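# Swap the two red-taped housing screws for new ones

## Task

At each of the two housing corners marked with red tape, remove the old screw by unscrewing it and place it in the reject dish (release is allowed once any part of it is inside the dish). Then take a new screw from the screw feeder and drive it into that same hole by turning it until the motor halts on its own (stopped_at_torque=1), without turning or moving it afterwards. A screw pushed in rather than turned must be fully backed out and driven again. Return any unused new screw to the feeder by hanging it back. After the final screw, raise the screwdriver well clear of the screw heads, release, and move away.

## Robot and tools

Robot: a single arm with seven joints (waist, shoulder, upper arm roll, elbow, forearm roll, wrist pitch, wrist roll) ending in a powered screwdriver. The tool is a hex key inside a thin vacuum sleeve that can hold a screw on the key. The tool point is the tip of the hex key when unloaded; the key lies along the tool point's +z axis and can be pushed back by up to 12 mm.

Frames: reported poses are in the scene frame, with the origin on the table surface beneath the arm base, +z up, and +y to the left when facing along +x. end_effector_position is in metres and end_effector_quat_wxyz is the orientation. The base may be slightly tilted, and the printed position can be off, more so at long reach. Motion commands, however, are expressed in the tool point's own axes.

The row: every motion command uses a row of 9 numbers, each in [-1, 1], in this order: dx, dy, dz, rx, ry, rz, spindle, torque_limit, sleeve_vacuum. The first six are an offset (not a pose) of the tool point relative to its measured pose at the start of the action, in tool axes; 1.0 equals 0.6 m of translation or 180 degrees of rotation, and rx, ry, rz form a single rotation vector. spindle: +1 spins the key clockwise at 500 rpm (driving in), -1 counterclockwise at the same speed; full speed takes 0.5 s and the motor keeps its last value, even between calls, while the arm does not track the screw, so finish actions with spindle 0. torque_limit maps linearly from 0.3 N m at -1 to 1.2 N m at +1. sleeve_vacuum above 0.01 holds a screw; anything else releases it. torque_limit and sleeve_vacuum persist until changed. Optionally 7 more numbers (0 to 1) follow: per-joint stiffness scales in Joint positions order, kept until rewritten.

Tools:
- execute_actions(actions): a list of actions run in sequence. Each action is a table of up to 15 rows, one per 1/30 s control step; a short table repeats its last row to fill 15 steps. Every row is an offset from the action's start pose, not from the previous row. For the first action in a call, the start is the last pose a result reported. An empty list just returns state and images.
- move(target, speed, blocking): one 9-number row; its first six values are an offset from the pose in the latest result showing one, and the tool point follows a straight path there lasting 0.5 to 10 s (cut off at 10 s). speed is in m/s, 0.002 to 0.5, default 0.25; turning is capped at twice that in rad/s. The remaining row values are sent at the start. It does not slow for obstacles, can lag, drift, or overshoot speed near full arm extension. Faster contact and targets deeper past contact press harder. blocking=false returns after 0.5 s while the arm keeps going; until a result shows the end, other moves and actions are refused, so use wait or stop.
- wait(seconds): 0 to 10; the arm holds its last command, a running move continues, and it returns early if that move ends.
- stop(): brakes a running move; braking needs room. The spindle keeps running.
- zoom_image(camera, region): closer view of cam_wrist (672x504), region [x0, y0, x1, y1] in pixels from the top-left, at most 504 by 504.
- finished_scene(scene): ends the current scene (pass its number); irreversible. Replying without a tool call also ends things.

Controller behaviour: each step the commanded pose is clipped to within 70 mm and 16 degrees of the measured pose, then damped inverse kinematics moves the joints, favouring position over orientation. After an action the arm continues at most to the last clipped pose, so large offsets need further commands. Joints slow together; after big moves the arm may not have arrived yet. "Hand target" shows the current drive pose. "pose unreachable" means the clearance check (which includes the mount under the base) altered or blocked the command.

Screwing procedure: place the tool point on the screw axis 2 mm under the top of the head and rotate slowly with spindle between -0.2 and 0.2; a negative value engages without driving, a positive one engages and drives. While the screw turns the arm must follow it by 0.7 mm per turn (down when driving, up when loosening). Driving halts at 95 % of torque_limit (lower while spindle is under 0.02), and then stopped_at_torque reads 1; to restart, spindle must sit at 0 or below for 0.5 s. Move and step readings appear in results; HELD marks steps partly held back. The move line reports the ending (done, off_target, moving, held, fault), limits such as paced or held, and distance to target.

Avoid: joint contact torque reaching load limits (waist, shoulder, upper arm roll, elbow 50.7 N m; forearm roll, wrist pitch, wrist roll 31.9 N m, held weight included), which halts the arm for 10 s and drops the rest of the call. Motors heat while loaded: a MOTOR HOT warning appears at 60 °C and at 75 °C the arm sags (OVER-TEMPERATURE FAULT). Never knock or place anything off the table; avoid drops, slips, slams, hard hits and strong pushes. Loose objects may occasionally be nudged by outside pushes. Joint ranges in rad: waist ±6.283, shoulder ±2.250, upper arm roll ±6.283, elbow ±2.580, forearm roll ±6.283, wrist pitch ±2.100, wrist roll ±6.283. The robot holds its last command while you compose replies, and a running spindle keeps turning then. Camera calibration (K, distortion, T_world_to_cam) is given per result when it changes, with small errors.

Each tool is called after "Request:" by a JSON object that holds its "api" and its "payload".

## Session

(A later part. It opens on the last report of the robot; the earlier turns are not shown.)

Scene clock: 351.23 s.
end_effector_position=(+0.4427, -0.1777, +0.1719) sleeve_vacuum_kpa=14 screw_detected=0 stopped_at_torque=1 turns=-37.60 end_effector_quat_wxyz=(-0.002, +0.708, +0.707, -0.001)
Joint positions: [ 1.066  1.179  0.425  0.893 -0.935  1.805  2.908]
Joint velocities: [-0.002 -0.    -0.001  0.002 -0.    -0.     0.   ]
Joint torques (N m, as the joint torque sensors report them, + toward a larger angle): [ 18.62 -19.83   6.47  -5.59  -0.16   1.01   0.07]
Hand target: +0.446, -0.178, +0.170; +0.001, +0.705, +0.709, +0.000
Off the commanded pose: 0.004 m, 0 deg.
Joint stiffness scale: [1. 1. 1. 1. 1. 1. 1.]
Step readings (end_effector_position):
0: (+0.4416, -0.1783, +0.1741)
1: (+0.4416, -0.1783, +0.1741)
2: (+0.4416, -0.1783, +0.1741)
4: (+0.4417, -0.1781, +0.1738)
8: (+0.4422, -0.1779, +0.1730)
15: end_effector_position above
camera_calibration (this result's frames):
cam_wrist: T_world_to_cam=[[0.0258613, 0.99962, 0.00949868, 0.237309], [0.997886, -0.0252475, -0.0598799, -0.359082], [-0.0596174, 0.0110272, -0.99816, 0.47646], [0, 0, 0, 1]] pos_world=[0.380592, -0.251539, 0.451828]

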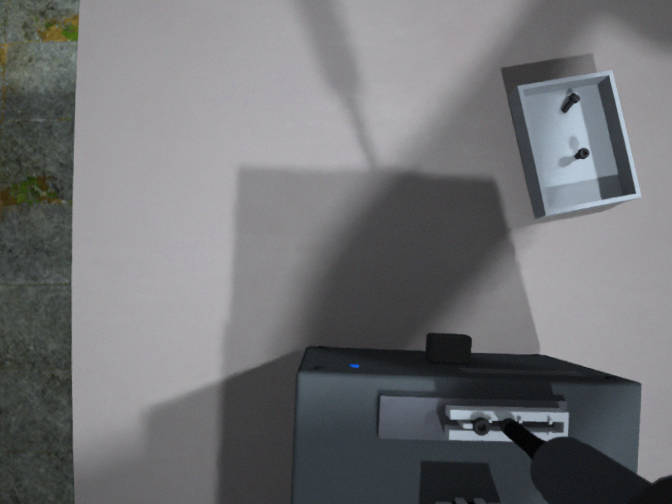

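Request:
{"api": "execute_actions", "payload": {"actions": [[[-0.0004,0.0066,0.0036,-0.0018,-0.0009,-0.002,-0.15,1,1],[-0.0003,0.007,0.0041,-0.0018,-0.0009,-0.002,-0.15,1,1],[-0.0002,0.0074,0.0046,-0.0018,-0.0009,-0.002,-0.15,1,1],[-0.0002,0.0076,0.0051,-0.0018,-0.0009,-0.002,-0.15,1,1],[-0.0002,0.0076,0.0057,-0.0018,-0.0009,-0.002,-0.15,1,1],[-0.0002,0.0076,0.0063,-0.0018,-0.0009,-0.002,-0.15,1,1],[-0.0002,0.0076,0.0069,-0.0018,-0.0009,-0.002,-0.15,1,1],[-0.0002,0.0076,0.0075,-0.0018,-0.0009,-0.002,-0.15,1,1],[-0.0002,0.0076,0.0081,-0.0018,-0.0009,-0.002,-0.15,1,1],[-0.0002,0.0076,0.0087,-0.0018,-0.0009,-0.002,-0.15,1,1],[-0.0002,0.0076,0.0093,-0.0018,-0.0009,-0.002,-0.15,1,1],[-0.0002,0.0076,0.0099,-0.0018,-0.0009,-0.002,-0.15,1,1],[-0.0002,0.0076,0.0105,-0.0018,-0.0009,-0.002,-0.15,1,1],[-0.0002,0.0076,0.011,-0.0018,-0.0009,-0.002,-0.15,1,1],[-0.0002,0.0076,0.011,-0.0018,-0.0009,-0.002,-0.15,1,1]]]}}

Request:
{"api": "wait", "payload": {"seconds": 0.2}}

Scene clock: 360.30 s.
end_effector_position=(+0.4436, -0.1784, +0.1685) sleeve_vacuum_kpa=14 screw_detected=0 stopped_at_torque=1 turns=-38.19 end_effector_quat_wxyz=(-0.001, +0.709, +0.706, -0.001)
Joint positions: [ 1.062  1.177  0.423  0.905 -0.935  1.795  2.909]
Joint velocities: [-0.005 -0.002 -0.001  0.018  0.    -0.038  0.004]
Joint torques (N m, as the joint torque sensors report them, + toward a larger angle): [ 17.35 -18.92   6.15  -5.35   0.1    1.34  -0.01]
Hand target: +0.447, -0.178, +0.165; +0.001, +0.705, +0.709, +0.000
Off the commanded pose: 0.005 m, 1 deg.
Joint stiffness scale: [1. 1. 1. 1. 1. 1. 1.]
Step readings (end_effector_position):
0: (+0.4427, -0.1777, +0.1718)
1: (+0.4427, -0.1777, +0.1717)
2: (+0.4428, -0.1777, +0.1717)
4: (+0.4429, -0.1777, +0.1713)
8: (+0.4433, -0.1778, +0.1701)
15: end_effector_position above
camera_calibration (this result's frames):
cam_wrist: T_world_to_cam=[[0.0287409, 0.999559, 0.00751634, 0.237036], [0.997891, -0.0282536, -0.0584355, -0.361011], [-0.0581974, 0.00917998, -0.998263, 0.472198], [0, 0, 0, 1]] pos_world=[0.380917, -0.251466, 0.448501]

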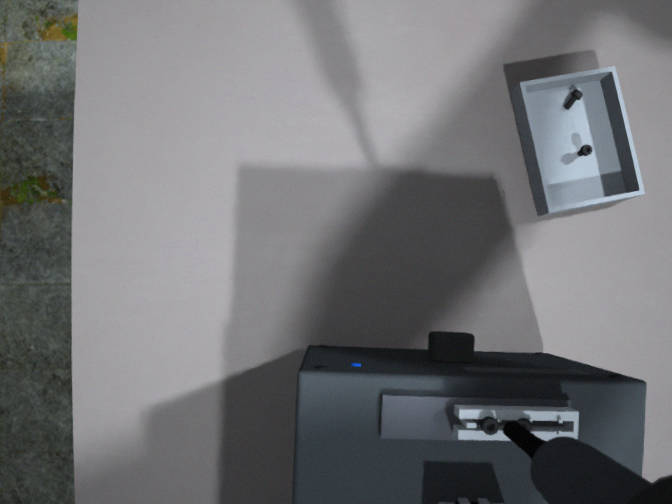

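Scene clock: 360.50 s.
end_effector_position=(+0.4439, -0.1785, +0.1678) sleeve_vacuum_kpa=14 screw_detected=0 stopped_at_torque=1 turns=-38.44 end_effector_quat_wxyz=(-0.001, +0.708, +0.706, -0.001)
Joint positions: [ 1.061  1.177  0.423  0.906 -0.935  1.793  2.909]
Joint velocities: [ 0.    -0.001 -0.     0.001 -0.     0.001  0.   ]
Joint torques (N m, as the joint torque sensors report them, + toward a larger angle): [ 17.94 -18.89   6.34  -5.21  -0.08   1.17   0.16]
Hand target: +0.447, -0.178, +0.165; +0.001, +0.705, +0.709, +0.000
Off the commanded pose: 0.004 m, 1 deg.
Joint stiffness scale: [1. 1. 1. 1. 1. 1. 1.]
wait: 0.20 s; no rest ("spindle" is on)
camera_calibration (this result's frames):
cam_wrist: T_world_to_cam=[[0.028573, 0.999566, 0.00719004, 0.237261], [0.997903, -0.028106, -0.0583114, -0.361361], [-0.0580841, 0.0088411, -0.998273, 0.471367], [0, 0, 0, 1]] pos_world=[0.381203, -0.251481, 0.447776]

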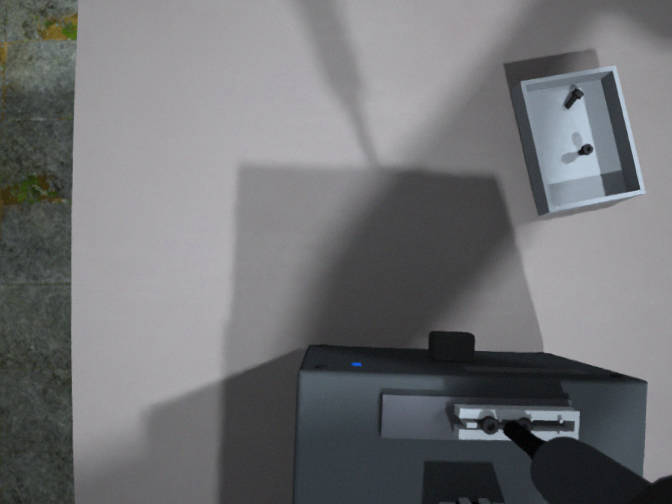

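The rail seems to have shifted +y (pushed). Lift and look.

Request:
{"api": "move", "payload": {"target": [0,-0.003,-0.028,0,0,0,0,1,1], "speed": 0.035}}

Request:
{"api": "zoom_image", "payload": {"camera": "cam_wrist", "region": [444, 376, 564, 466]}}

Scene clock: 364.27 s.
end_effector_position=(+0.4449, -0.1790, +0.1827) sleeve_vacuum_kpa=14 screw_detected=0 stopped_at_torque=1 turns=-42.15 end_effector_quat_wxyz=(+0.002, +0.705, +0.709, -0.001)
Joint positions: [ 1.081  1.179  0.423  0.859 -0.935  1.824  2.896]
Joint velocities: [ 0.002  0.002 -0.    -0.003  0.    -0.    -0.002]
Joint torques (N m, as the joint torque sensors report them, + toward a larger angle): [ 17.88 -19.89   6.61  -5.88  -0.1    0.88   0.1 ]
Hand target: +0.442, -0.178, +0.185; -0.001, +0.708, +0.706, -0.001
Off the commanded pose: 0.003 m, 1 deg.
Joint stiffness scale: [1. 1. 1. 1. 1. 1. 1.]
move: done
camera_calibration (this result's frames):
cam_wrist: T_world_to_cam=[[0.0199373, 0.999795, 0.00340987, 0.2422], [0.998281, -0.0197188, -0.0551882, -0.360658], [-0.0551096, 0.00450431, -0.99847, 0.484309], [0, 0, 0, 1]] pos_world=[0.381899, -0.251444, 0.462839]

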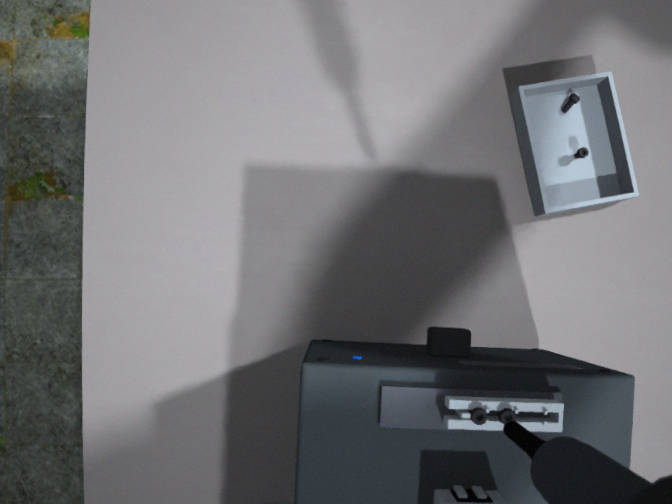

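Region (444, 376, 564, 466) of cam_wrist's 672x504 image, scaled by 4.200; it fills the top 378 rows of this view, and the rest is white.

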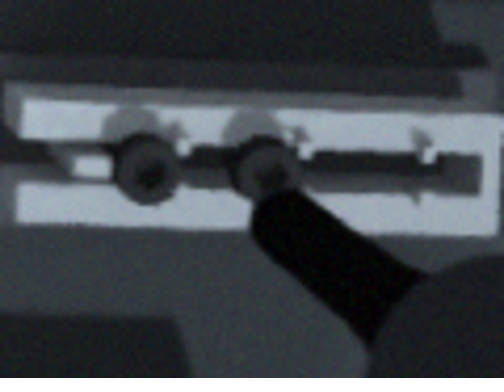

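Request:
{"api": "move", "payload": {"target": [0.003,0.0035,0.0187,0,0.0009,0,0,1,1], "speed": 0.025}}

Request:
{"api": "zoom_image", "payload": {"camera": "cam_wrist", "region": [444, 376, 564, 466]}}

Scene clock: 372.97 s.
end_effector_position=(+0.4443, -0.1768, +0.1734) sleeve_vacuum_kpa=14 screw_detected=0 stopped_at_torque=1 turns=-42.15 end_effector_quat_wxyz=(-0.002, +0.708, +0.706, -0.000)
Joint positions: [ 1.068  1.178  0.423  0.889 -0.935  1.808  2.901]
Joint velocities: [-0.004  0.     0.     0.003 -0.001 -0.001  0.001]
Joint torques (N m, as the joint torque sensors report them, + toward a larger angle): [ 18.47 -19.25   6.67  -5.85  -0.13   0.96   0.07]
Hand target: +0.447, -0.177, +0.172; +0.001, +0.705, +0.709, -0.000
Off the commanded pose: 0.003 m, 1 deg.
Joint stiffness scale: [1. 1. 1. 1. 1. 1. 1.]
move: done
camera_calibration (this result's frames):
cam_wrist: T_world_to_cam=[[0.02862, 0.999542, 0.00988254, 0.23502], [0.997899, -0.0279953, -0.0584329, -0.361261], [-0.0581294, 0.0115341, -0.998242, 0.477509], [0, 0, 0, 1]] pos_world=[0.381533, -0.250534, 0.453237]

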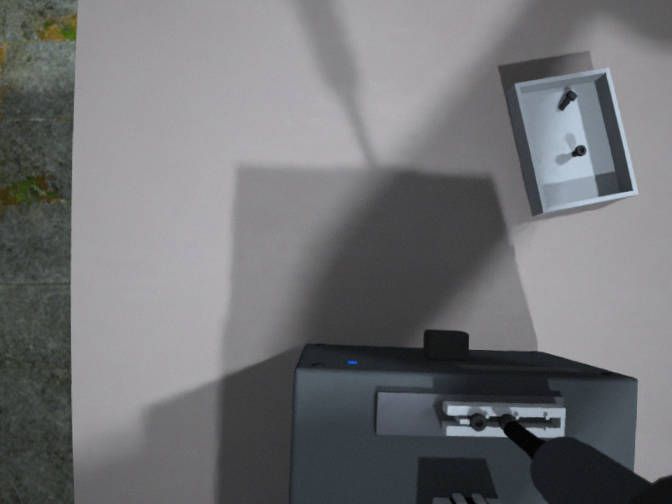

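Region (444, 376, 564, 466) of cam_wrist's 672x504 image, scaled by 4.200; it fills the top 378 rows of this view, and the rest is white.

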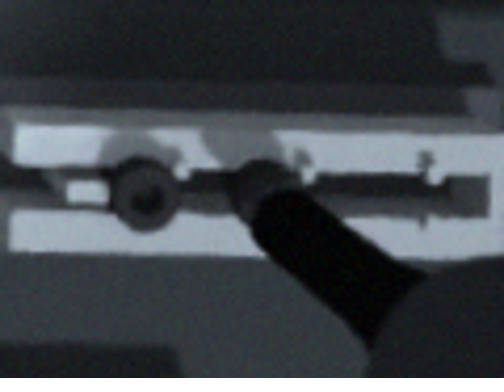

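Request:
{"api": "execute_actions", "payload": {"actions": [[[-0.0007,0.0043,0.0036,-0.00135,-0.00135,-0.0027,0,1,1],[-0.0008,0.004,0.004,-0.00135,-0.00135,-0.0027,0,1,1],[-0.0008,0.0037,0.0044,-0.00135,-0.00135,-0.0027,0,1,1],[-0.0008,0.0035,0.0048,-0.00135,-0.00135,-0.0027,0,1,1],[-0.0008,0.0035,0.0052,-0.00135,-0.00135,-0.0027,0,1,1],[-0.0008,0.0035,0.0056,-0.00135,-0.00135,-0.0027,0,1,1],[-0.0008,0.0035,0.006,-0.00135,-0.00135,-0.0027,0,1,1],[-0.0008,0.0035,0.0064,-0.00135,-0.00135,-0.0027,0,1,1],[-0.0008,0.0035,0.0068,-0.00135,-0.00135,-0.0027,0,1,1],[-0.0008,0.0035,0.0072,-0.00135,-0.00135,-0.0027,0,1,1]]]}}

Request:
{"api": "zoom_image", "payload": {"camera": "cam_wrist", "region": [464, 400, 536, 454]}}

Scene clock: 381.07 s.
end_effector_position=(+0.4437, -0.1767, +0.1709) sleeve_vacuum_kpa=14 screw_detected=0 stopped_at_torque=1 turns=-42.15 end_effector_quat_wxyz=(-0.001, +0.708, +0.706, +0.000)
Joint positions: [ 1.065  1.175  0.423  0.902 -0.935  1.8    2.907]
Joint velocities: [-0.002  0.     0.     0.003  0.    -0.001  0.002]
Joint torques (N m, as the joint torque sensors report them, + toward a larger angle): [ 18.67 -19.77   6.68  -5.7   -0.13   0.9    0.16]
Hand target: +0.446, -0.177, +0.169; +0.001, +0.706, +0.709, -0.000
Off the commanded pose: 0.003 m, 1 deg.
Joint stiffness scale: [1. 1. 1. 1. 1. 1. 1.]
Step readings (end_effector_position):
0: (+0.4444, -0.1766, +0.1733)
1: (+0.4443, -0.1766, +0.1732)
2: (+0.4443, -0.1767, +0.1731)
4: (+0.4441, -0.1768, +0.1727)
8: (+0.4438, -0.1768, +0.1719)
15: end_effector_position above
camera_calibration (this result's frames):
cam_wrist: T_world_to_cam=[[0.0285135, 0.999548, 0.00956864, 0.235083], [0.997962, -0.0279188, -0.0573868, -0.361078], [-0.0570937, 0.0111854, -0.998306, 0.474479], [0, 0, 0, 1]] pos_world=[0.380728, -0.250365, 0.450704]

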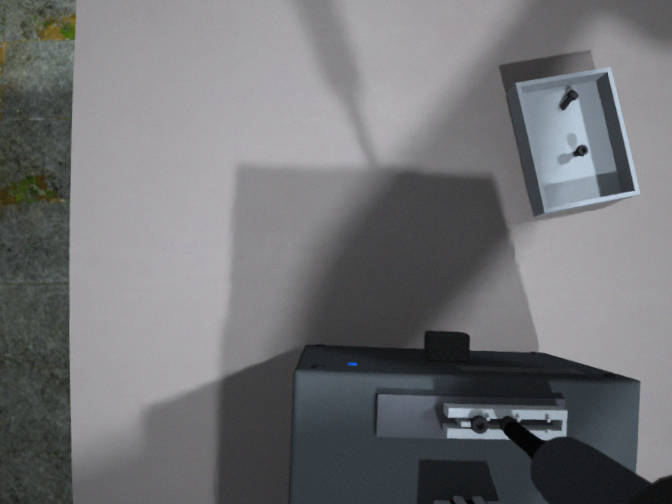

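Region (464, 400, 536, 454) of cam_wrist's 672x504 image, scaled by 7.000; it fills the top 378 rows of this view, and the rest is white.

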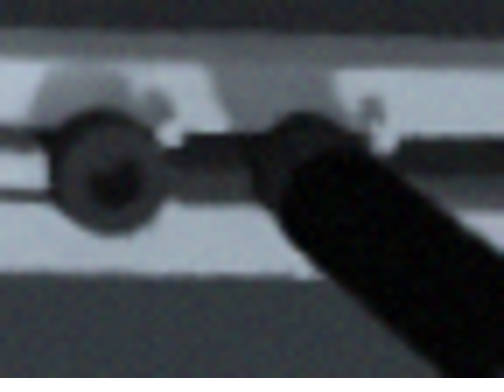

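Request:
{"api": "execute_actions", "payload": {"actions": [[[-0.0014,0.0042,0.0032,-0.0009,-0.0009,-0.0022,-0.15,1,1],[-0.0018,0.004,0.0035,-0.0009,-0.0009,-0.0022,-0.15,1,1],[-0.0019,0.004,0.0038,-0.0009,-0.0009,-0.0022,-0.15,1,1],[-0.0019,0.004,0.0042,-0.0009,-0.0009,-0.0022,-0.15,1,1],[-0.0019,0.004,0.0046,-0.0009,-0.0009,-0.0022,-0.15,1,1],[-0.0019,0.004,0.005,-0.0009,-0.0009,-0.0022,-0.15,1,1],[-0.0019,0.004,0.0055,-0.0009,-0.0009,-0.0022,-0.15,1,1],[-0.0019,0.004,0.006,-0.0009,-0.0009,-0.0022,-0.15,1,1],[-0.0019,0.004,0.0065,-0.0009,-0.0009,-0.0022,-0.15,1,1],[-0.0019,0.004,0.007,-0.0009,-0.0009,-0.0022,-0.15,1,1],[-0.0019,0.004,0.0075,-0.0009,-0.0009,-0.0022,-0.15,1,1],[-0.0019,0.004,0.008,-0.0009,-0.0009,-0.0022,-0.15,1,1],[-0.0019,0.004,0.0085,-0.0009,-0.0009,-0.0022,-0.15,1,1],[-0.0019,0.004,0.009,-0.0009,-0.0009,-0.0022,-0.15,1,1],[-0.0019,0.004,0.0093,-0.0009,-0.0009,-0.0022,-0.15,1,1]]]}}

Request:
{"api": "wait", "payload": {"seconds": 0.2}}

Scene clock: 390.20 s.
end_effector_position=(+0.4436, -0.1773, +0.1686) sleeve_vacuum_kpa=39 screw_detected=1 stopped_at_torque=1 turns=-42.75 end_effector_quat_wxyz=(-0.001, +0.709, +0.706, -0.000)
Joint positions: [ 1.062  1.175  0.423  0.909 -0.935  1.794  2.91 ]
Joint velocities: [-0.009  0.002 -0.001  0.025 -0.    -0.019  0.01 ]
Joint torques (N m, as the joint torque sensors report them, + toward a larger angle): [ 18.42 -19.81   7.01  -6.04  -0.38   1.2   -0.19]
Hand target: +0.446, -0.178, +0.165; +0.001, +0.706, +0.708, +0.000
Off the commanded pose: 0.004 m, 0 deg.
Joint stiffness scale: [1. 1. 1. 1. 1. 1. 1.]
Step readings (end_effector_position):
0: (+0.4437, -0.1766, +0.1708)
1: (+0.4437, -0.1766, +0.1708)
2: (+0.4437, -0.1766, +0.1708)
4: (+0.4437, -0.1766, +0.1708)
8: (+0.4438, -0.1769, +0.1706)
15: end_effector_position above
camera_calibration (this result's frames):
cam_wrist: T_world_to_cam=[[0.0292134, 0.999536, 0.00862979, 0.235581], [0.997937, -0.0286706, -0.0574503, -0.361232], [-0.0571762, 0.0102903, -0.998311, 0.472068], [0, 0, 0, 1]] pos_world=[0.380595, -0.250686, 0.448485]

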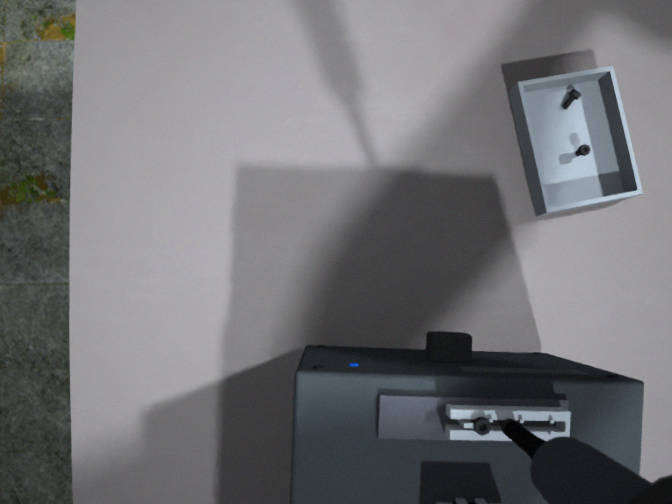

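Scene clock: 390.40 s.
end_effector_position=(+0.4436, -0.1772, +0.1679) sleeve_vacuum_kpa=39 screw_detected=1 stopped_at_torque=1 turns=-43.00 end_effector_quat_wxyz=(-0.001, +0.709, +0.705, -0.000)
Joint positions: [ 1.061  1.175  0.423  0.91  -0.935  1.793  2.91 ]
Joint velocities: [-0.002 -0.     0.     0.001 -0.    -0.     0.   ]
Joint torques (N m, as the joint torque sensors report them, + toward a larger angle): [ 18.66 -19.83   6.75  -5.43  -0.23   0.94   0.08]
Hand target: +0.446, -0.178, +0.165; +0.001, +0.706, +0.708, +0.000
Off the commanded pose: 0.004 m, 0 deg.
Joint stiffness scale: [1. 1. 1. 1. 1. 1. 1.]
wait: 0.20 s; no rest ("spindle" is on)
camera_calibration (this result's frames):
cam_wrist: T_world_to_cam=[[0.0292844, 0.99953, 0.00907687, 0.235309], [0.997916, -0.0287124, -0.0577894, -0.361198], [-0.0575017, 0.0107503, -0.998288, 0.471574], [0, 0, 0, 1]] pos_world=[0.38067, -0.250639, 0.447757]

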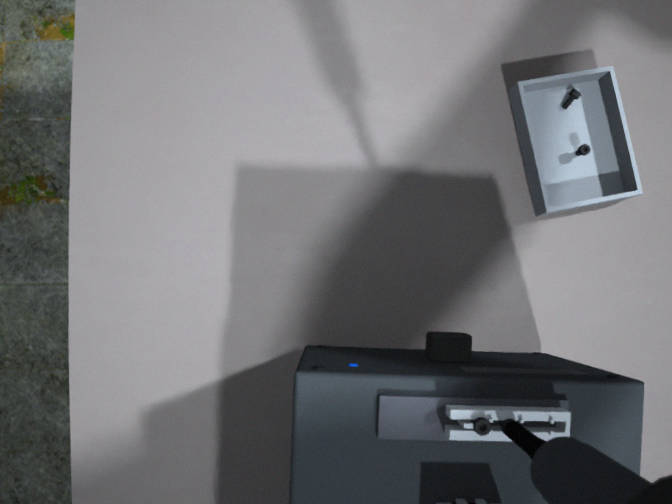

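Request:
{"api": "move", "payload": {"target": [0.001,-0.005,-0.058,0,0,0,0,1,1], "speed": 0.05}}

Scene clock: 392.73 s.
end_effector_position=(+0.4431, -0.1773, +0.2009) sleeve_vacuum_kpa=40 screw_detected=1 stopped_at_torque=1 turns=-44.58 end_effector_quat_wxyz=(+0.001, +0.706, +0.708, -0.001)
Joint positions: [ 1.106  1.183  0.426  0.803 -0.935  1.868  2.872]
Joint velocities: [ 0.004  0.003 -0.001 -0.003  0.     0.001  0.   ]
Joint torques (N m, as the joint torque sensors report them, + toward a larger angle): [ 18.17 -19.62   6.09  -5.59  -0.13   1.01   0.2 ]
Hand target: +0.441, -0.177, +0.203; -0.001, +0.709, +0.706, -0.000
Off the commanded pose: 0.003 m, 1 deg.
Joint stiffness scale: [1. 1. 1. 1. 1. 1. 1.]
move: done
camera_calibration (this result's frames):
cam_wrist: T_world_to_cam=[[0.020837, 0.999771, 0.00490342, 0.23976], [0.998256, -0.0205339, -0.0553519, -0.35799], [-0.0552385, 0.00604823, -0.998455, 0.502724], [0, 0, 0, 1]] pos_world=[0.38014, -0.250097, 0.480956]

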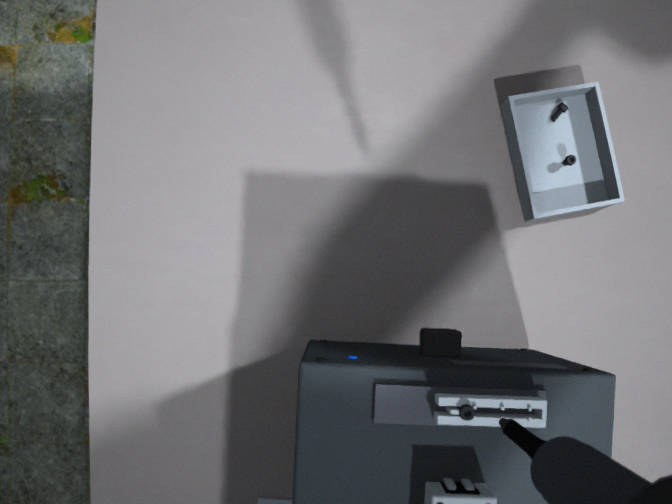

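Request:
{"api": "move", "payload": {"target": [0.4738,-0.0475,0.16,-0.0009,0,0,0,0,1], "speed": 0.25}}

Scene clock: 397.87 s.
end_effector_position=(+0.4169, +0.1090, +0.1059) sleeve_vacuum_kpa=40 screw_detected=1 stopped_at_torque=1 turns=-44.58 end_effector_quat_wxyz=(+0.003, +0.705, +0.709, +0.008)
Joint positions: [ 0.689  0.491  0.474  1.845 -0.872  1.521  2.961]
Joint velocities: [-0.012 -0.008  0.01   0.001  0.    -0.001 -0.   ]
Joint torques (N m, as the joint torque sensors report them, + toward a larger angle): [ 12.93 -10.87   7.97  -6.49  -0.23   0.93   0.09]
Hand target: +0.414, +0.107, +0.105; +0.003, +0.706, +0.708, +0.002
Off the commanded pose: 0.004 m, 1 deg.
Joint stiffness scale: [1. 1. 1. 1. 1. 1. 1.]
move: off_target
camera_calibration (this result's frames):
cam_wrist: T_world_to_cam=[[0.0179193, 0.999731, 0.0147523, -0.0452654], [0.998992, -0.017295, -0.0414119, -0.333368], [-0.0411456, 0.0154795, -0.999033, 0.39778], [0, 0, 0, 1]] pos_world=[0.35021, 0.0333301, 0.384258]

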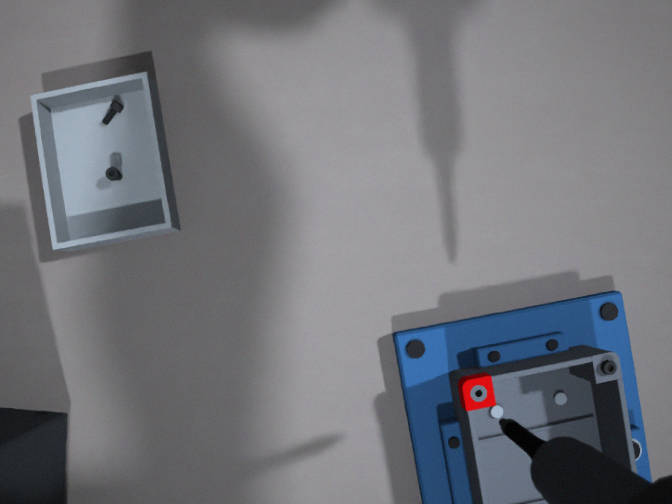

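Request:
{"api": "move", "payload": {"target": [-0.0044,-0.0066,0.0623,0.0036,-0.0027,0,0,0,1], "speed": 0.05}}

Request:
{"api": "zoom_image", "payload": {"camera": "cam_wrist", "region": [484, 400, 532, 436]}}

Scene clock: 402.03 s.
end_effector_position=(+0.4109, +0.1071, +0.0710) sleeve_vacuum_kpa=40 screw_detected=1 stopped_at_torque=1 turns=-44.58 end_effector_quat_wxyz=(-0.000, +0.706, +0.708, -0.001)
Joint positions: [ 0.652  0.503  0.44   1.913 -0.897  1.427  2.974]
Joint velocities: [-0.002 -0.    -0.007  0.001 -0.    -0.003  0.001]
Joint torques (N m, as the joint torque sensors report them, + toward a larger angle): [ 12.7  -11.28   8.01  -6.5   -0.09   0.88   0.16]
Hand target: +0.413, +0.107, +0.068; +0.002, +0.705, +0.709, +0.001
Off the commanded pose: 0.004 m, 0 deg.
Joint stiffness scale: [1. 1. 1. 1. 1. 1. 1.]
move: off_target
camera_calibration (this result's frames):
cam_wrist: T_world_to_cam=[[0.021756, 0.999739, 0.00697828, -0.0437562], [0.998115, -0.021319, -0.057549, -0.32693], [-0.0573852, 0.00821717, -0.998318, 0.370143], [0, 0, 0, 1]] pos_world=[0.348506, 0.0337334, 0.351011]

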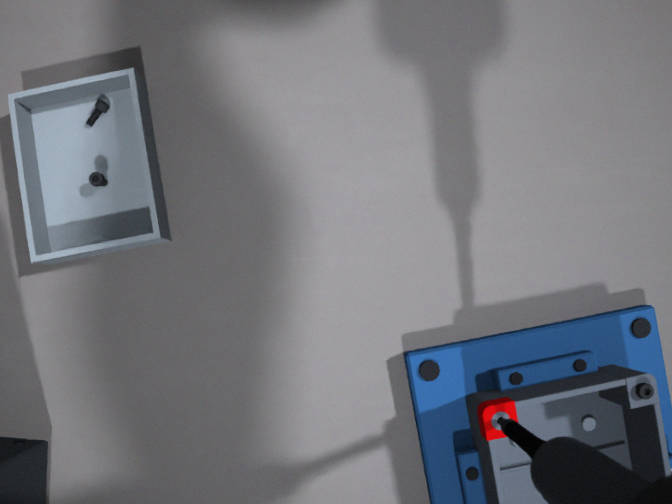

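Region (484, 400, 532, 436) of cam_wrist's 672x504 image, scaled by 10.500; it fills the top 378 rows of this view, and the rest is white.

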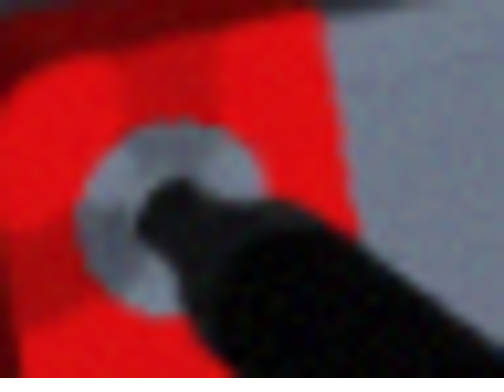

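Request:
{"api": "execute_actions", "payload": {"actions": [[[-0.0008,0.0046,0.0046,-0.0018,0,-0.001,0,0,1],[-0.0008,0.0046,0.0052,-0.0018,0,-0.001,0,0,1],[-0.0008,0.0046,0.0058,-0.0018,0,-0.001,0,0,1],[-0.0008,0.0046,0.0064,-0.0018,0,-0.001,0,0,1],[-0.0008,0.0046,0.007,-0.0018,0,-0.001,0,0,1],[-0.0008,0.0046,0.0076,-0.0018,0,-0.001,0,0,1],[-0.0008,0.0046,0.0082,-0.0018,0,-0.001,0.2,0,1],[-0.0008,0.0046,0.0088,-0.0018,0,-0.001,0.2,0,1],[-0.0008,0.0046,0.0094,-0.0018,0,-0.001,0.2,0,1],[-0.0008,0.0046,0.01,-0.0018,0,-0.001,0.2,0,1],[-0.0008,0.0046,0.0106,-0.0018,0,-0.001,0.2,0,1],[-0.0008,0.0046,0.0111,-0.0018,0,-0.001,0.2,0,1],[-0.0008,0.0046,0.0116,-0.0018,0,-0.001,0.2,0,1],[-0.0008,0.0046,0.012,-0.0018,0,-0.001,0.2,0,1],[-0.0008,0.0046,0.0124,-0.0018,0,-0.001,0.2,0,1]],[[-0.0008,0.0043,0.0058,-0.0018,0,-0.001,0.2,0,1],[-0.0008,0.0043,0.0062,-0.0018,0,-0.001,0.2,0,1],[-0.0008,0.0043,0.0066,-0.0018,0,-0.001,0.2,0,1],[-0.0008,0.0043,0.007,-0.0018,0,-0.001,0.3,0,1],[-0.0008,0.0043,0.0074,-0.0018,0,-0.001,0.3,0,1],[-0.0008,0.0043,0.0078,-0.0018,0,-0.001,0.3,0,1],[-0.0008,0.0043,0.0082,-0.0018,0,-0.001,0.3,0,1],[-0.0008,0.0043,0.0086,-0.0018,0,-0.001,0.4,0,1],[-0.0008,0.0043,0.009,-0.0018,0,-0.001,0.4,0,1],[-0.0008,0.0043,0.0094,-0.0018,0,-0.001,0.4,0,1],[-0.0008,0.0043,0.0097,-0.0018,0,-0.001,0.5,0,1],[-0.0008,0.0043,0.01,-0.0018,0,-0.001,0.5,0,1],[-0.0008,0.0043,0.0103,-0.0018,0,-0.001,0.5,0,1],[-0.0008,0.0043,0.0106,-0.0018,0,-0.001,0.5,0,1],[-0.0008,0.0043,0.0108,-0.0018,0,-0.001,0,0,1]]]}}

Scene clock: 414.57 s.
end_effector_position=(+0.4112, +0.1070, +0.0642) sleeve_vacuum_kpa=40 screw_detected=1 stopped_at_torque=0 turns=-42.78 end_effector_quat_wxyz=(-0.000, +0.706, +0.708, +0.000)
Joint positions: [ 0.651  0.508  0.427  1.926 -0.907  1.408  2.979]
Joint velocities: [ 0.     0.002 -0.009  0.009 -0.004 -0.014  0.004]
Joint torques (N m, as the joint torque sensors report them, + toward a larger angle): [ 11.85 -10.42   7.15  -5.55  -0.56   0.5   -0.12]
Hand target: +0.414, +0.106, +0.060; +0.002, +0.705, +0.709, +0.002
Off the commanded pose: 0.005 m, 0 deg.
Joint stiffness scale: [1. 1. 1. 1. 1. 1. 1.]
Step readings (end_effector_position; steps 1 to 15: 1st action; 16 to 30: 2nd action):
0: (+0.4109, +0.1071, +0.0709)
1: (+0.4110, +0.1072, +0.0709)
2: (+0.4110, +0.1073, +0.0707)
4: (+0.4112, +0.1073, +0.0703)
8: (+0.4113, +0.1070, +0.0692)
15: (+0.4113, +0.1070, +0.0669)
16: (+0.4114, +0.1070, +0.0666)
17: (+0.4114, +0.1071, +0.0663)
19: (+0.4113, +0.1071, +0.0658)
23: (+0.4113, +0.1070, +0.0654)
30: end_effector_position above
camera_calibration (this result's frames):
cam_wrist: T_world_to_cam=[[0.022794, 0.999702, 0.00872894, -0.0441593], [0.998197, -0.022273, -0.0557377, -0.327601], [-0.0555266, 0.00998369, -0.998407, 0.362419], [0, 0, 0, 1]] pos_world=[0.348141, 0.0332312, 0.343968]

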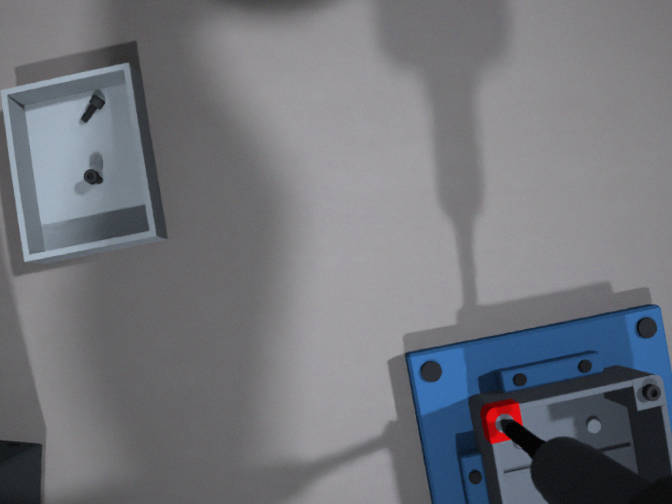

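Request:
{"api": "execute_actions", "payload": {"actions": [[[-0.0006,0.0038,0.0065,-0.0013,-0.0005,-0.001,0.8,0,1],[-0.0006,0.0038,0.0066,-0.0013,-0.0005,-0.001,0.8,0,1],[-0.0006,0.0038,0.0067,-0.0013,-0.0005,-0.001,0.8,0,1],[-0.0006,0.0038,0.0068,-0.0013,-0.0005,-0.001,0.8,0,1],[-0.0006,0.0038,0.007,-0.0013,-0.0005,-0.001,0.8,0,1],[-0.0006,0.0038,0.0072,-0.0013,-0.0005,-0.001,0.8,0,1],[-0.0006,0.0038,0.0074,-0.0013,-0.0005,-0.001,0.8,0,1],[-0.0006,0.0038,0.0076,-0.0013,-0.0005,-0.001,0.8,0,1],[-0.0006,0.0038,0.0078,-0.0013,-0.0005,-0.001,0.8,0,1],[-0.0006,0.0038,0.0081,-0.0013,-0.0005,-0.001,0.8,0,1],[-0.0006,0.0038,0.0084,-0.0013,-0.0005,-0.001,0.8,0,1],[-0.0006,0.0038,0.0087,-0.0013,-0.0005,-0.001,0.8,0,1],[-0.0006,0.0038,0.009,-0.0013,-0.0005,-0.001,0.8,0,1],[-0.0006,0.0038,0.0093,-0.0013,-0.0005,-0.001,0.8,0,1],[-0.0006,0.0038,0.0096,-0.0013,-0.0005,-0.001,0.8,0,1]],[[-0.0006,0.0038,0.0066,-0.0013,-0.0005,-0.001,0.8,0,1],[-0.0006,0.0038,0.0069,-0.0013,-0.0005,-0.001,0.8,0,1],[-0.0006,0.0038,0.0072,-0.0013,-0.0005,-0.001,0.8,0,1],[-0.0006,0.0038,0.0075,-0.0013,-0.0005,-0.001,0.8,0,1],[-0.0006,0.0038,0.0077,-0.0013,-0.0005,-0.001,0.8,0,1],[-0.0006,0.0038,0.008,-0.0013,-0.0005,-0.001,0.8,0,1],[-0.0006,0.0038,0.0083,-0.0013,-0.0005,-0.001,0.8,0,1],[-0.0006,0.0038,0.0085,-0.0013,-0.0005,-0.001,0.8,0,1],[-0.0006,0.0038,0.0088,-0.0013,-0.0005,-0.001,0.8,0,1],[-0.0006,0.0038,0.0091,-0.0013,-0.0005,-0.001,0.8,0,1],[-0.0006,0.0038,0.0093,-0.0013,-0.0005,-0.001,0.8,0,1],[-0.0006,0.0038,0.0096,-0.0013,-0.0005,-0.001,0.8,0,1],[-0.0006,0.0038,0.0099,-0.0013,-0.0005,-0.001,0.8,0,1],[-0.0006,0.0038,0.0101,-0.0013,-0.0005,-0.001,0.8,0,1],[-0.0006,0.0038,0.0104,-0.0013,-0.0005,-0.001,0.8,0,1]],[[-0.0006,0.0038,0.0066,-0.0013,-0.0005,-0.001,0.8,0,1],[-0.0006,0.0038,0.0069,-0.0013,-0.0005,-0.001,0.8,0,1],[-0.0006,0.0038,0.0072,-0.0013,-0.0005,-0.001,0.8,0,1],[-0.0006,0.0038,0.0075,-0.0013,-0.0005,-0.001,0.8,0,1],[-0.0006,0.0038,0.0077,-0.0013,-0.0005,-0.001,0.8,0,1],[-0.0006,0.0038,0.008,-0.0013,-0.0005,-0.001,0.8,0,1],[-0.0006,0.0038,0.0083,-0.0013,-0.0005,-0.001,0.8,0,1],[-0.0006,0.0038,0.0085,-0.0013,-0.0005,-0.001,0.8,0,1],[-0.0006,0.0038,0.0088,-0.0013,-0.0005,-0.001,0.8,0,1],[-0.0006,0.0038,0.0091,-0.0013,-0.0005,-0.001,0.8,0,1],[-0.0006,0.0038,0.0093,-0.0013,-0.0005,-0.001,0.8,0,1],[-0.0006,0.0038,0.0096,-0.0013,-0.0005,-0.001,0.8,0,1],[-0.0006,0.0038,0.0099,-0.0013,-0.0005,-0.001,0.8,0,1],[-0.0006,0.0038,0.0101,-0.0013,-0.0005,-0.001,0.8,0,1],[-0.0006,0.0038,0.0104,-0.0013,-0.0005,-0.001,0.8,0,1]],[[-0.0006,0.0038,0.0066,-0.0013,-0.0005,-0.001,0.8,0,1],[-0.0006,0.0038,0.0069,-0.0013,-0.0005,-0.001,0.8,0,1],[-0.0006,0.0038,0.0072,-0.0013,-0.0005,-0.001,0.8,0,1],[-0.0006,0.0038,0.0075,-0.0013,-0.0005,-0.001,0.8,0,1],[-0.0006,0.0038,0.0077,-0.0013,-0.0005,-0.001,0.8,0,1],[-0.0006,0.0038,0.008,-0.0013,-0.0005,-0.001,0.8,0,1],[-0.0006,0.0038,0.0083,-0.0013,-0.0005,-0.001,0.8,0,1],[-0.0006,0.0038,0.0085,-0.0013,-0.0005,-0.001,0.8,0,1],[-0.0006,0.0038,0.0088,-0.0013,-0.0005,-0.001,0.8,0,1],[-0.0006,0.0038,0.009,-0.0013,-0.0005,-0.001,0.8,0,1]]]}}

Request:
{"api": "wait", "payload": {"seconds": 0.3}}

Scene clock: 444.20 s.
end_effector_position=(+0.4111, +0.1070, +0.0560) sleeve_vacuum_kpa=40 screw_detected=1 stopped_at_torque=0 turns=-30.67 end_effector_quat_wxyz=(+0.001, +0.707, +0.707, -0.000)
Joint positions: [ 0.648  0.508  0.411  1.944 -0.916  1.381  2.981]
Joint velocities: [-0.001 -0.    -0.005  0.     0.    -0.005  0.001]
Joint torques (N m, as the joint torque sensors report them, + toward a larger angle): [ 11.71 -10.59   6.98  -5.63  -0.2    0.78   0.08]
Hand target: +0.413, +0.107, +0.053; +0.003, +0.706, +0.708, +0.001
Off the commanded pose: 0.004 m, 0 deg.
Joint stiffness scale: [1. 1. 1. 1. 1. 1. 1.]
Step readings (end_effector_position; steps 1 to 15: 1st action; 16 to 30: 2nd action; 31 to 45: 3rd action; 46 to 60: 4th action):
0: (+0.4112, +0.1070, +0.0639)
1: (+0.4111, +0.1070, +0.0639)
2: (+0.4111, +0.1070, +0.0638)
4: (+0.4111, +0.1070, +0.0637)
8: (+0.4111, +0.1070, +0.0634)
15: (+0.4111, +0.1070, +0.0624)
16: (+0.4111, +0.1070, +0.0622)
17: (+0.4111, +0.1070, +0.0621)
19: (+0.4111, +0.1070, +0.0618)
23: (+0.4111, +0.1070, +0.0612)
30: (+0.4111, +0.1070, +0.0601)
31: (+0.4111, +0.1070, +0.0600)
32: (+0.4111, +0.1070, +0.0598)
34: (+0.4111, +0.1070, +0.0595)
38: (+0.4111, +0.1070, +0.0589)
45: (+0.4111, +0.1070, +0.0579)
46: (+0.4111, +0.1070, +0.0577)
47: (+0.4111, +0.1070, +0.0576)
49: (+0.4111, +0.1070, +0.0573)
53: (+0.4111, +0.1070, +0.0567)
60: end_effector_position above
camera_calibration (this result's frames):
cam_wrist: T_world_to_cam=[[0.0251178, 0.999666, 0.0060907, -0.0449172], [0.998201, -0.0247483, -0.0546018, -0.327744], [-0.0544328, 0.00745122, -0.99849, 0.35402], [0, 0, 0, 1]] pos_world=[0.347553, 0.0341532, 0.335864]

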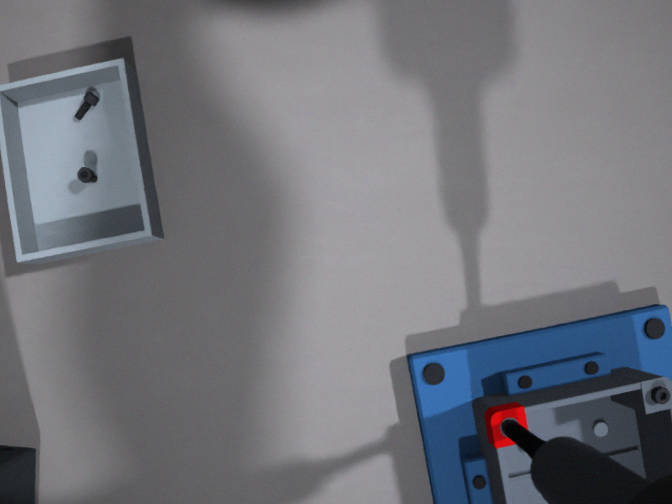

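Scene clock: 444.50 s.
end_effector_position=(+0.4110, +0.1070, +0.0558) sleeve_vacuum_kpa=40 screw_detected=1 stopped_at_torque=1 turns=-30.07 end_effector_quat_wxyz=(+0.001, +0.707, +0.708, -0.000)
Joint positions: [ 0.648  0.508  0.41   1.944 -0.916  1.381  2.982]
Joint velocities: [-0.001 -0.    -0.001 -0.     0.     0.002  0.   ]
Joint torques (N m, as the joint torque sensors report them, + toward a larger angle): [ 11.8  -10.6    7.35  -5.64  -0.15   0.56   0.03]
Hand target: +0.413, +0.107, +0.053; +0.003, +0.706, +0.708, +0.001
Off the commanded pose: 0.004 m, 0 deg.
Joint stiffness scale: [1. 1. 1. 1. 1. 1. 1.]
wait: 0.30 s; at rest by 0.17 s
camera_calibration (this result's frames):
cam_wrist: T_world_to_cam=[[0.0231349, 0.999714, 0.00598747, -0.0440951], [0.998248, -0.022774, -0.0546017, -0.32794], [-0.0544498, 0.00724019, -0.99849, 0.353884], [0, 0, 0, 1]] pos_world=[0.347654, 0.0340519, 0.335708]

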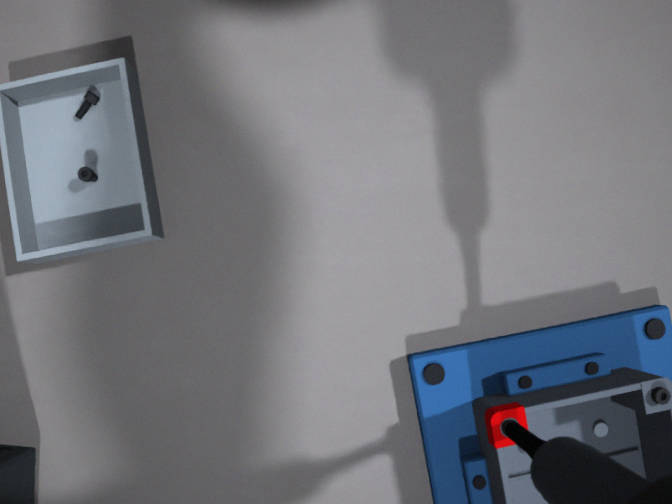

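Request:
{"api": "move", "payload": {"target": [0.0005,-0.003,-0.03,0,0,0,0,0,0], "speed": 0.035}}

Request:
{"api": "move", "payload": {"target": [0,0,-0.25,0,0,0,0,0,0], "speed": 0.2}}

Scene clock: 446.83 s.
end_effector_position=(+0.4117, +0.1068, +0.0712) sleeve_vacuum_kpa=0 screw_detected=0 stopped_at_torque=1 turns=-30.07 end_effector_quat_wxyz=(+0.003, +0.705, +0.709, +0.001)
Joint positions: [ 0.661  0.498  0.431  1.92  -0.899  1.419  2.978]
Joint velocities: [ 0.001  0.001  0.008 -0.002 -0.     0.003 -0.   ]
Joint torques (N m, as the joint torque sensors report them, + toward a larger angle): [ 12.63 -11.23   8.18  -6.2   -0.06   1.21   0.12]
Hand target: +0.409, +0.107, +0.074; +0.001, +0.707, +0.708, -0.000
Off the commanded pose: 0.004 m, 0 deg.
Joint stiffness scale: [1. 1. 1. 1. 1. 1. 1.]
move: off_target
camera_calibration (this result's frames):
cam_wrist: T_world_to_cam=[[0.0196794, 0.999794, 0.00499745, -0.0425227], [0.99858, -0.0194075, -0.049621, -0.328648], [-0.0495138, 0.00596687, -0.998756, 0.367425], [0, 0, 0, 1]] pos_world=[0.347211, 0.0339433, 0.350872]

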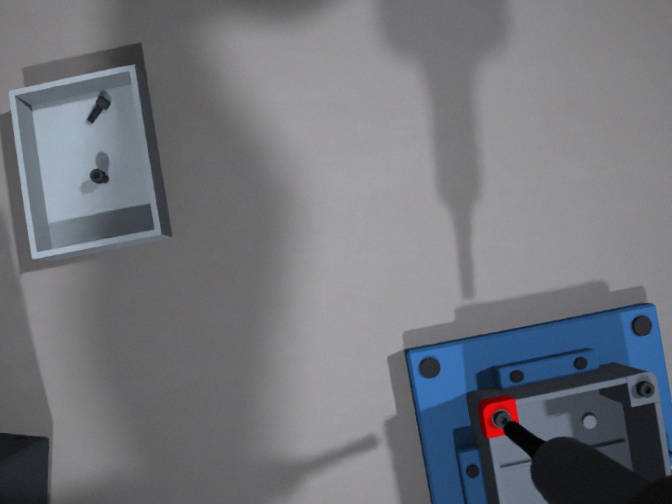

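Scene clock: 448.07 s.
end_effector_position=(+0.4142, +0.1076, +0.2193) sleeve_vacuum_kpa=0 screw_detected=0 stopped_at_torque=1 turns=-30.07 end_effector_quat_wxyz=(+0.006, +0.702, +0.713, +0.003)
Joint positions: [ 0.828  0.484  0.544  1.566 -0.787  1.815  2.907]
Joint velocities: [ 0.002  0.005  0.003 -0.002  0.     0.003 -0.001]
Joint torques (N m, as the joint torque sensors report them, + toward a larger angle): [12.17 -9.8   7.04 -7.07 -0.14  1.02  0.13]
Hand target: +0.411, +0.107, +0.221; +0.003, +0.705, +0.709, +0.001
Off the commanded pose: 0.004 m, 1 deg.
Joint stiffness scale: [1. 1. 1. 1. 1. 1. 1.]
move: off_target
camera_calibration (this result's frames):
cam_wrist: T_world_to_cam=[[0.0091309, 0.999954, 0.00276875, -0.0392197], [0.999003, -0.00900115, -0.0437229, -0.326371], [-0.043696, 0.00316522, -0.99904, 0.513436], [0, 0, 0, 1]] pos_world=[0.348839, 0.034655, 0.498782]

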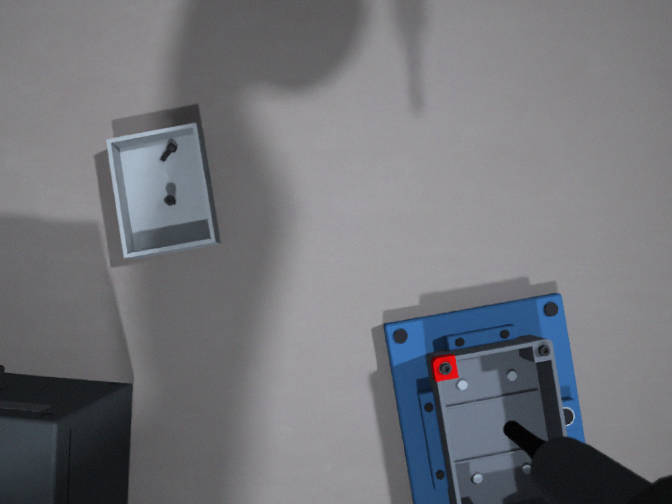

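Request:
{"api": "finished_scene", "payload": {"scene": 2}}

The scene is finished: the task was done.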